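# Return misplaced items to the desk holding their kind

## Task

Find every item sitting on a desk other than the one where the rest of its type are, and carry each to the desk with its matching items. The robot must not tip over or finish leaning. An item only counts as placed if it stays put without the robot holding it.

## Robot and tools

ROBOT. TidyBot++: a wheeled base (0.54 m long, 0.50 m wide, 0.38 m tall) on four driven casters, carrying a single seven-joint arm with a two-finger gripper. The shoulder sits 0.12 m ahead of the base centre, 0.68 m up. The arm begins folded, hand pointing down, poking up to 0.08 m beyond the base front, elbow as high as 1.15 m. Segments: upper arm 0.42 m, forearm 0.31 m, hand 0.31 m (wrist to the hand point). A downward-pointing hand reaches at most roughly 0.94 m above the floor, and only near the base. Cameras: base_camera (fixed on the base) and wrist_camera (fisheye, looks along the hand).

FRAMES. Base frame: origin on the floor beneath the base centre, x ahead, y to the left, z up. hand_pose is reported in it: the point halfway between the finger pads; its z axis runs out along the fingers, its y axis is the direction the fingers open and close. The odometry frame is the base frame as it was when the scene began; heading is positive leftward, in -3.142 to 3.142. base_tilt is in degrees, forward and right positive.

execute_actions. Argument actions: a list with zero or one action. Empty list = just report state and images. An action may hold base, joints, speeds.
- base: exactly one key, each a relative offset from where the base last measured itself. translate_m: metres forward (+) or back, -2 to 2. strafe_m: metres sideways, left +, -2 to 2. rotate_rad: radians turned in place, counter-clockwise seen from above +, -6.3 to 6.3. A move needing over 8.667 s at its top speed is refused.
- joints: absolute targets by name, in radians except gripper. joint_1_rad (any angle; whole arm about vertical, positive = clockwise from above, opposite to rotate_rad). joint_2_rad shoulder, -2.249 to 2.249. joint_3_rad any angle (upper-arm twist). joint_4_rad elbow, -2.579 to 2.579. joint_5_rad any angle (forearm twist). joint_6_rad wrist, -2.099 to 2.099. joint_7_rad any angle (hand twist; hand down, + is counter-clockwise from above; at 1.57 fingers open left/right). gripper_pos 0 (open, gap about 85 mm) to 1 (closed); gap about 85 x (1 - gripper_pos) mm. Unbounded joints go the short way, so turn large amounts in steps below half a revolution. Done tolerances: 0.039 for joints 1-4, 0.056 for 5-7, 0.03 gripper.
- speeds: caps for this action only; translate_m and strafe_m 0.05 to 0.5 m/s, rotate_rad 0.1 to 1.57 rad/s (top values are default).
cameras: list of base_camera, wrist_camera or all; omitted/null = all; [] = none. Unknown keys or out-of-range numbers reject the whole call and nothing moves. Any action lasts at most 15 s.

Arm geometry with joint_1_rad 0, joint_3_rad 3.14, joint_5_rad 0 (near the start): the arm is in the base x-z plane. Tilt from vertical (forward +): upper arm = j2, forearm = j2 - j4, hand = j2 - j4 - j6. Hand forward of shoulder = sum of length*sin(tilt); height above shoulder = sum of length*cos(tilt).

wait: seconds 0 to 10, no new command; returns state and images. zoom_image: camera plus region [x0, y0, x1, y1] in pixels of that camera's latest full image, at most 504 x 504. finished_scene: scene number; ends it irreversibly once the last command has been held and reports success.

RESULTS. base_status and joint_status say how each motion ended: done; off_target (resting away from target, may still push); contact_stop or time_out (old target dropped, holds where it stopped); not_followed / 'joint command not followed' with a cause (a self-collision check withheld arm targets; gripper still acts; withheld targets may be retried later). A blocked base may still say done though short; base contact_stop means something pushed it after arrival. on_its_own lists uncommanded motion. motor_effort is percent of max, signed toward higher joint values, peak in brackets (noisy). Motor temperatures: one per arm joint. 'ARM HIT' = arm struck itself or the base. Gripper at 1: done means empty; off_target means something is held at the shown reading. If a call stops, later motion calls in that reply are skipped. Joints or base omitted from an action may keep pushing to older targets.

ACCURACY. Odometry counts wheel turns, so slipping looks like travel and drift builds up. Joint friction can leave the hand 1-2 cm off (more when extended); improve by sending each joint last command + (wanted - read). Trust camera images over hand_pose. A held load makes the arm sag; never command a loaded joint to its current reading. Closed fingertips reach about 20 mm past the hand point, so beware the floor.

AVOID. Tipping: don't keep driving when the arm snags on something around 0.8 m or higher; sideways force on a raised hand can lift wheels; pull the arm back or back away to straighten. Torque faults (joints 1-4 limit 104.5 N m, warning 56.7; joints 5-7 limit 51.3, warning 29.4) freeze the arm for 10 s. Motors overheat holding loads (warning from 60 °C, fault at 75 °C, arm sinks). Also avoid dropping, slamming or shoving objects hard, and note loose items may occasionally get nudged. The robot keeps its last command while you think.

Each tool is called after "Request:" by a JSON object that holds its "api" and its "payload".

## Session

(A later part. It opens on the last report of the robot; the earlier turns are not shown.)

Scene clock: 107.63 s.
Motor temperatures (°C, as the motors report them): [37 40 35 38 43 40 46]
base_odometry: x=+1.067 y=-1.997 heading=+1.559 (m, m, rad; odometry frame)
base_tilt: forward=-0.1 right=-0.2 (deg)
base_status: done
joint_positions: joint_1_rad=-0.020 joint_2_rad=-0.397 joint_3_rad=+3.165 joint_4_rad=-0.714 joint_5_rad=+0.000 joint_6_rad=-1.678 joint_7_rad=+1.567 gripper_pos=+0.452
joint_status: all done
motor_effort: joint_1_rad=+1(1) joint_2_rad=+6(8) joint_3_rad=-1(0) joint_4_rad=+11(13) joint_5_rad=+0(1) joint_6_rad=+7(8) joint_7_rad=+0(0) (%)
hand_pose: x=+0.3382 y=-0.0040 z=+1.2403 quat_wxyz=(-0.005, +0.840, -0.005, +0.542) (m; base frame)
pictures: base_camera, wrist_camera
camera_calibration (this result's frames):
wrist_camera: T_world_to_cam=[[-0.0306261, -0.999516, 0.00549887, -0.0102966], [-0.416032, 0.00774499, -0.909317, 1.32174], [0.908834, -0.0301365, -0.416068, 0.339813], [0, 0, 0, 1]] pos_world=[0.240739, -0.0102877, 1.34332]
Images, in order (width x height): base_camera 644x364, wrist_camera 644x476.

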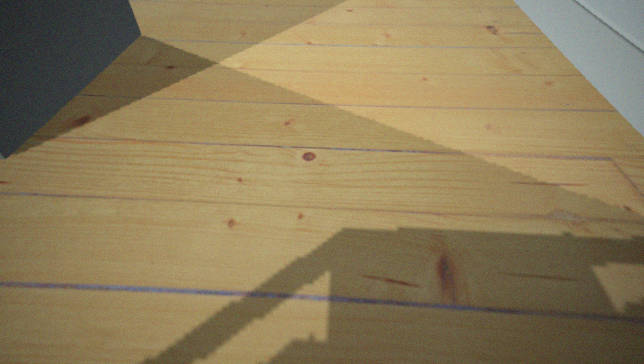

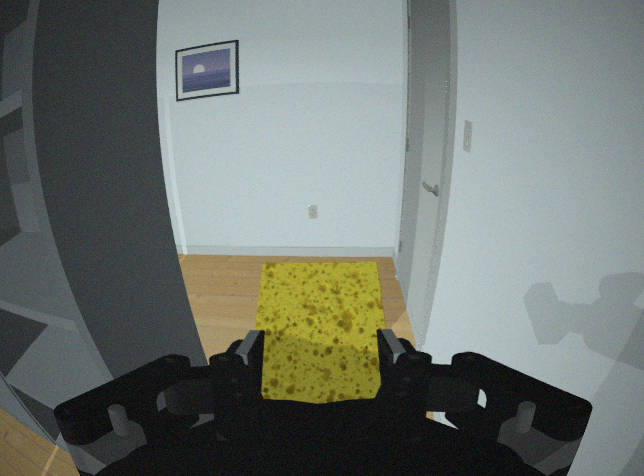

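Request:
{"api": "execute_actions", "payload": {"actions": [{"base":{"translate_m":2.0}}], "cameras": []}}

Request:
{"api": "execute_actions", "payload": {"actions": [{"base":{"strafe_m":2.0},"joints":{"joint_1_rad":-1.5,"joint_2_rad":0.317,"joint_4_rad":-1.35,"joint_6_rad":-0.672}}], "cameras": ["wrist_camera"]}}

Request:
{"api": "execute_actions", "payload": {"actions": [{"joints":{"joint_4_rad":-1.53,"joint_6_rad":-0.49}}], "cameras": []}}

Request:
{"api": "execute_actions", "payload": {"actions": [{"joints":{"joint_4_rad":-1.58,"joint_6_rad":-0.44}}], "cameras": []}}

Scene clock: 115.60 s.
Motor temperatures (°C, as the motors report them): [37 40 35 38 43 40 46]
base_odometry: x=+1.092 y=+0.003 heading=+1.558 (m, m, rad; odometry frame)
base_tilt: forward=-0.1 right=-0.3 (deg)
base_status: done
joint_positions: joint_1_rad=-0.020 joint_2_rad=-0.396 joint_3_rad=+3.165 joint_4_rad=-0.713 joint_5_rad=+0.000 joint_6_rad=-1.678 joint_7_rad=+1.567 gripper_pos=+0.452
joint_status: not commanded
motor_effort: joint_1_rad=+1(1) joint_2_rad=+6(10) joint_3_rad=-1(0) joint_4_rad=+11(12) joint_5_rad=+0(0) joint_6_rad=+7(7) joint_7_rad=+0(0) (%)
hand_pose: x=+0.3387 y=-0.0039 z=+1.2407 quat_wxyz=(-0.005, +0.840, -0.005, +0.542) (m; base frame)
pictures: none
No camera images: the call's "cameras" was empty. Leave "cameras" out to get every camera's image.

Scene clock: 120.97 s.
Motor temperatures (°C, as the motors report them): [37 40 35 38 43 40 46]
base_odometry: x=-0.907 y=+0.029 heading=+1.558 (m, m, rad; odometry frame)
base_tilt: forward=-0.1 right=-0.3 (deg)
base_status: done
joint_positions: joint_1_rad=-1.487 joint_2_rad=+0.314 joint_3_rad=+3.165 joint_4_rad=-1.336 joint_5_rad=+0.000 joint_6_rad=-0.693 joint_7_rad=+1.567 gripper_pos=+0.452
joint_status: all done
motor_effort: joint_1_rad=+1(2) joint_2_rad=-33(36) joint_3_rad=-1(3) joint_4_rad=+23(23) joint_5_rad=+0(1) joint_6_rad=+6(8) joint_7_rad=+0(0) (%)
hand_pose: x=+0.1873 y=+0.6632 z=+0.8399 quat_wxyz=(-0.258, +0.685, +0.616, +0.291) (m; base frame)
pictures: wrist_camera
camera_calibration (this result's frames):
wrist_camera: T_world_to_cam=[[0.991194, -0.128775, 0.0308519, -0.136077], [-0.0684199, -0.697526, -0.713286, 1.12761], [0.113373, 0.704894, -0.700194, 0.23056], [0, 0, 0, 1]] pos_world=[0.18589, 0.606493, 0.969943]
Images, in order (width x height): wrist_camera 644x476.

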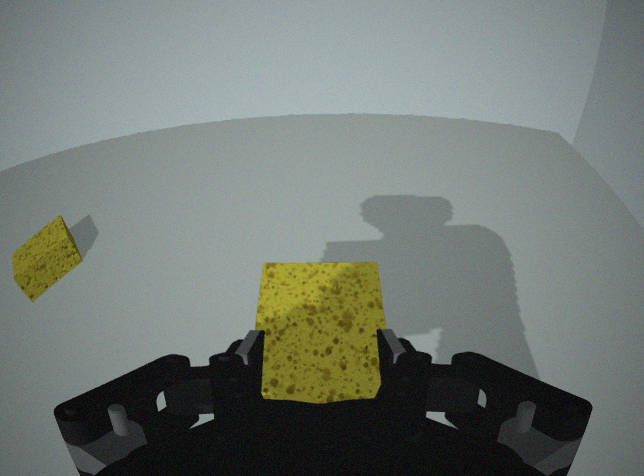

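Scene clock: 122.10 s.
Motor temperatures (°C, as the motors report them): [37 40 35 38 43 40 46]
base_odometry: x=-0.907 y=+0.029 heading=+1.558 (m, m, rad; odometry frame)
base_tilt: forward=-0.1 right=-0.3 (deg)
base_status: not commanded
joint_positions: joint_1_rad=-1.487 joint_2_rad=+0.315 joint_3_rad=+3.165 joint_4_rad=-1.520 joint_5_rad=+0.000 joint_6_rad=-0.515 joint_7_rad=+1.567 gripper_pos=+0.452
joint_status: all done
motor_effort: joint_1_rad=+0(1) joint_2_rad=-32(33) joint_3_rad=-1(1) joint_4_rad=+22(24) joint_5_rad=+0(0) joint_6_rad=+6(5) joint_7_rad=+0(0) (%)
hand_pose: x=+0.1866 y=+0.6521 z=+0.7813 quat_wxyz=(-0.256, +0.686, +0.616, +0.289) (m; base frame)
pictures: none
No camera images: the call's "cameras" was empty. Leave "cameras" out to get every camera's image.

Scene clock: 122.87 s.
Motor temperatures (°C, as the motors report them): [37 40 35 38 43 40 46]
base_odometry: x=-0.907 y=+0.029 heading=+1.558 (m, m, rad; odometry frame)
base_tilt: forward=-0.1 right=-0.3 (deg)
base_status: not commanded
joint_positions: joint_1_rad=-1.487 joint_2_rad=+0.315 joint_3_rad=+3.165 joint_4_rad=-1.569 joint_5_rad=+0.000 joint_6_rad=-0.464 joint_7_rad=+1.567 gripper_pos=+0.452
joint_status: all done
motor_effort: joint_1_rad=+2(1) joint_2_rad=-31(33) joint_3_rad=-1(1) joint_4_rad=+22(23) joint_5_rad=+0(0) joint_6_rad=+6(6) joint_7_rad=+0(0) (%)
hand_pose: x=+0.1863 y=+0.6481 z=+0.7668 quat_wxyz=(-0.256, +0.686, +0.616, +0.289) (m; base frame)
pictures: none
No camera images: the call's "cameras" was empty. Leave "cameras" out to get every camera's image.

Request:
{"api": "execute_actions", "payload": {"actions": [{"joints":{"joint_4_rad":-1.62,"joint_6_rad":-0.41}}], "cameras": []}}

Scene clock: 124.63 s.
Motor temperatures (°C, as the motors report them): [37 40 35 38 43 40 46]
base_odometry: x=-0.907 y=+0.029 heading=+1.558 (m, m, rad; odometry frame)
base_tilt: forward=-0.1 right=-0.3 (deg)
base_status: not commanded
joint_positions: joint_1_rad=-1.487 joint_2_rad=+0.311 joint_3_rad=+3.165 joint_4_rad=-1.594 joint_5_rad=+0.000 joint_6_rad=-0.427 joint_7_rad=+1.567 gripper_pos=+0.452
joint_status: all done
motor_effort: joint_1_rad=+2(2) joint_2_rad=-29(32) joint_3_rad=-1(1) joint_4_rad=+20(22) joint_5_rad=+0(1) joint_6_rad=+5(5) joint_7_rad=+0(1) (%)
hand_pose: x=+0.1863 y=+0.6479 z=+0.7647 quat_wxyz=(-0.262, +0.684, +0.614, +0.295) (m; base frame)
pictures: none
No camera images: the call's "cameras" was empty. Leave "cameras" out to get every camera's image.

Request:
{"api": "execute_actions", "payload": {"actions": [{"joints":{"gripper_pos":0,"joint_4_rad":-1.575}}], "cameras": []}}

Request:
{"api": "execute_actions", "payload": {"actions": [{"joints":{"joint_2_rad":0.04,"joint_4_rad":-1.4,"joint_6_rad":-0.94}}], "cameras": ["wrist_camera"]}}

Request:
{"api": "finished_scene", "payload": {"scene": 2}}

Scene clock: 127.33 s.
Motor temperatures (°C, as the motors report them): [37 40 35 38 43 40 46]
base_odometry: x=-0.907 y=+0.029 heading=+1.558 (m, m, rad; odometry frame)
base_tilt: forward=-0.1 right=-0.3 (deg)
base_status: not commanded
joint_positions: joint_1_rad=-1.487 joint_2_rad=+0.311 joint_3_rad=+3.165 joint_4_rad=-1.584 joint_5_rad=+0.000 joint_6_rad=-0.427 joint_7_rad=+1.567 gripper_pos=+0.000
joint_status: all done
motor_effort: joint_1_rad=+1(1) joint_2_rad=-32(32) joint_3_rad=-1(1) joint_4_rad=+22(23) joint_5_rad=+0(1) joint_6_rad=+6(6) joint_7_rad=+0(0) (%)
hand_pose: x=+0.1866 y=+0.6512 z=+0.7699 quat_wxyz=(-0.265, +0.682, +0.613, +0.298) (m; base frame)
pictures: none
No camera images: the call's "cameras" was empty. Leave "cameras" out to get every camera's image.

Scene clock: 128.93 s.
Motor temperatures (°C, as the motors report them): [37 40 35 38 43 40 46]
base_odometry: x=-0.907 y=+0.029 heading=+1.558 (m, m, rad; odometry frame)
base_tilt: forward=-0.1 right=-0.3 (deg)
base_status: not commanded
joint_positions: joint_1_rad=-1.487 joint_2_rad=+0.034 joint_3_rad=+3.165 joint_4_rad=-1.407 joint_5_rad=+0.000 joint_6_rad=-0.919 joint_7_rad=+1.567 gripper_pos=+0.000
joint_status: all done
motor_effort: joint_1_rad=+2(2) joint_2_rad=-22(34) joint_3_rad=-1(1) joint_4_rad=+23(24) joint_5_rad=+0(0) joint_6_rad=+6(6) joint_7_rad=+0(0) (%)
hand_pose: x=+0.1760 y=+0.5426 z=+0.9221 quat_wxyz=(-0.255, +0.689, +0.616, +0.283) (m; base frame)
pictures: wrist_camera
camera_calibration (this result's frames):
wrist_camera: T_world_to_cam=[[0.99127, -0.129493, 0.0247951, -0.136968], [-0.0750362, -0.708724, -0.701484, 1.09781], [0.10841, 0.6935, -0.712253, 0.392591], [0, 0, 0, 1]] pos_world=[0.175587, 0.488048, 1.05312]
Images, in order (width x height): wrist_camera 644x476.

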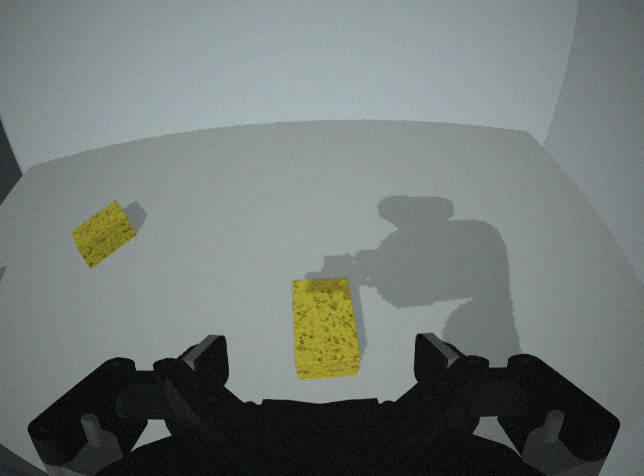

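The scene is finished: the task was done.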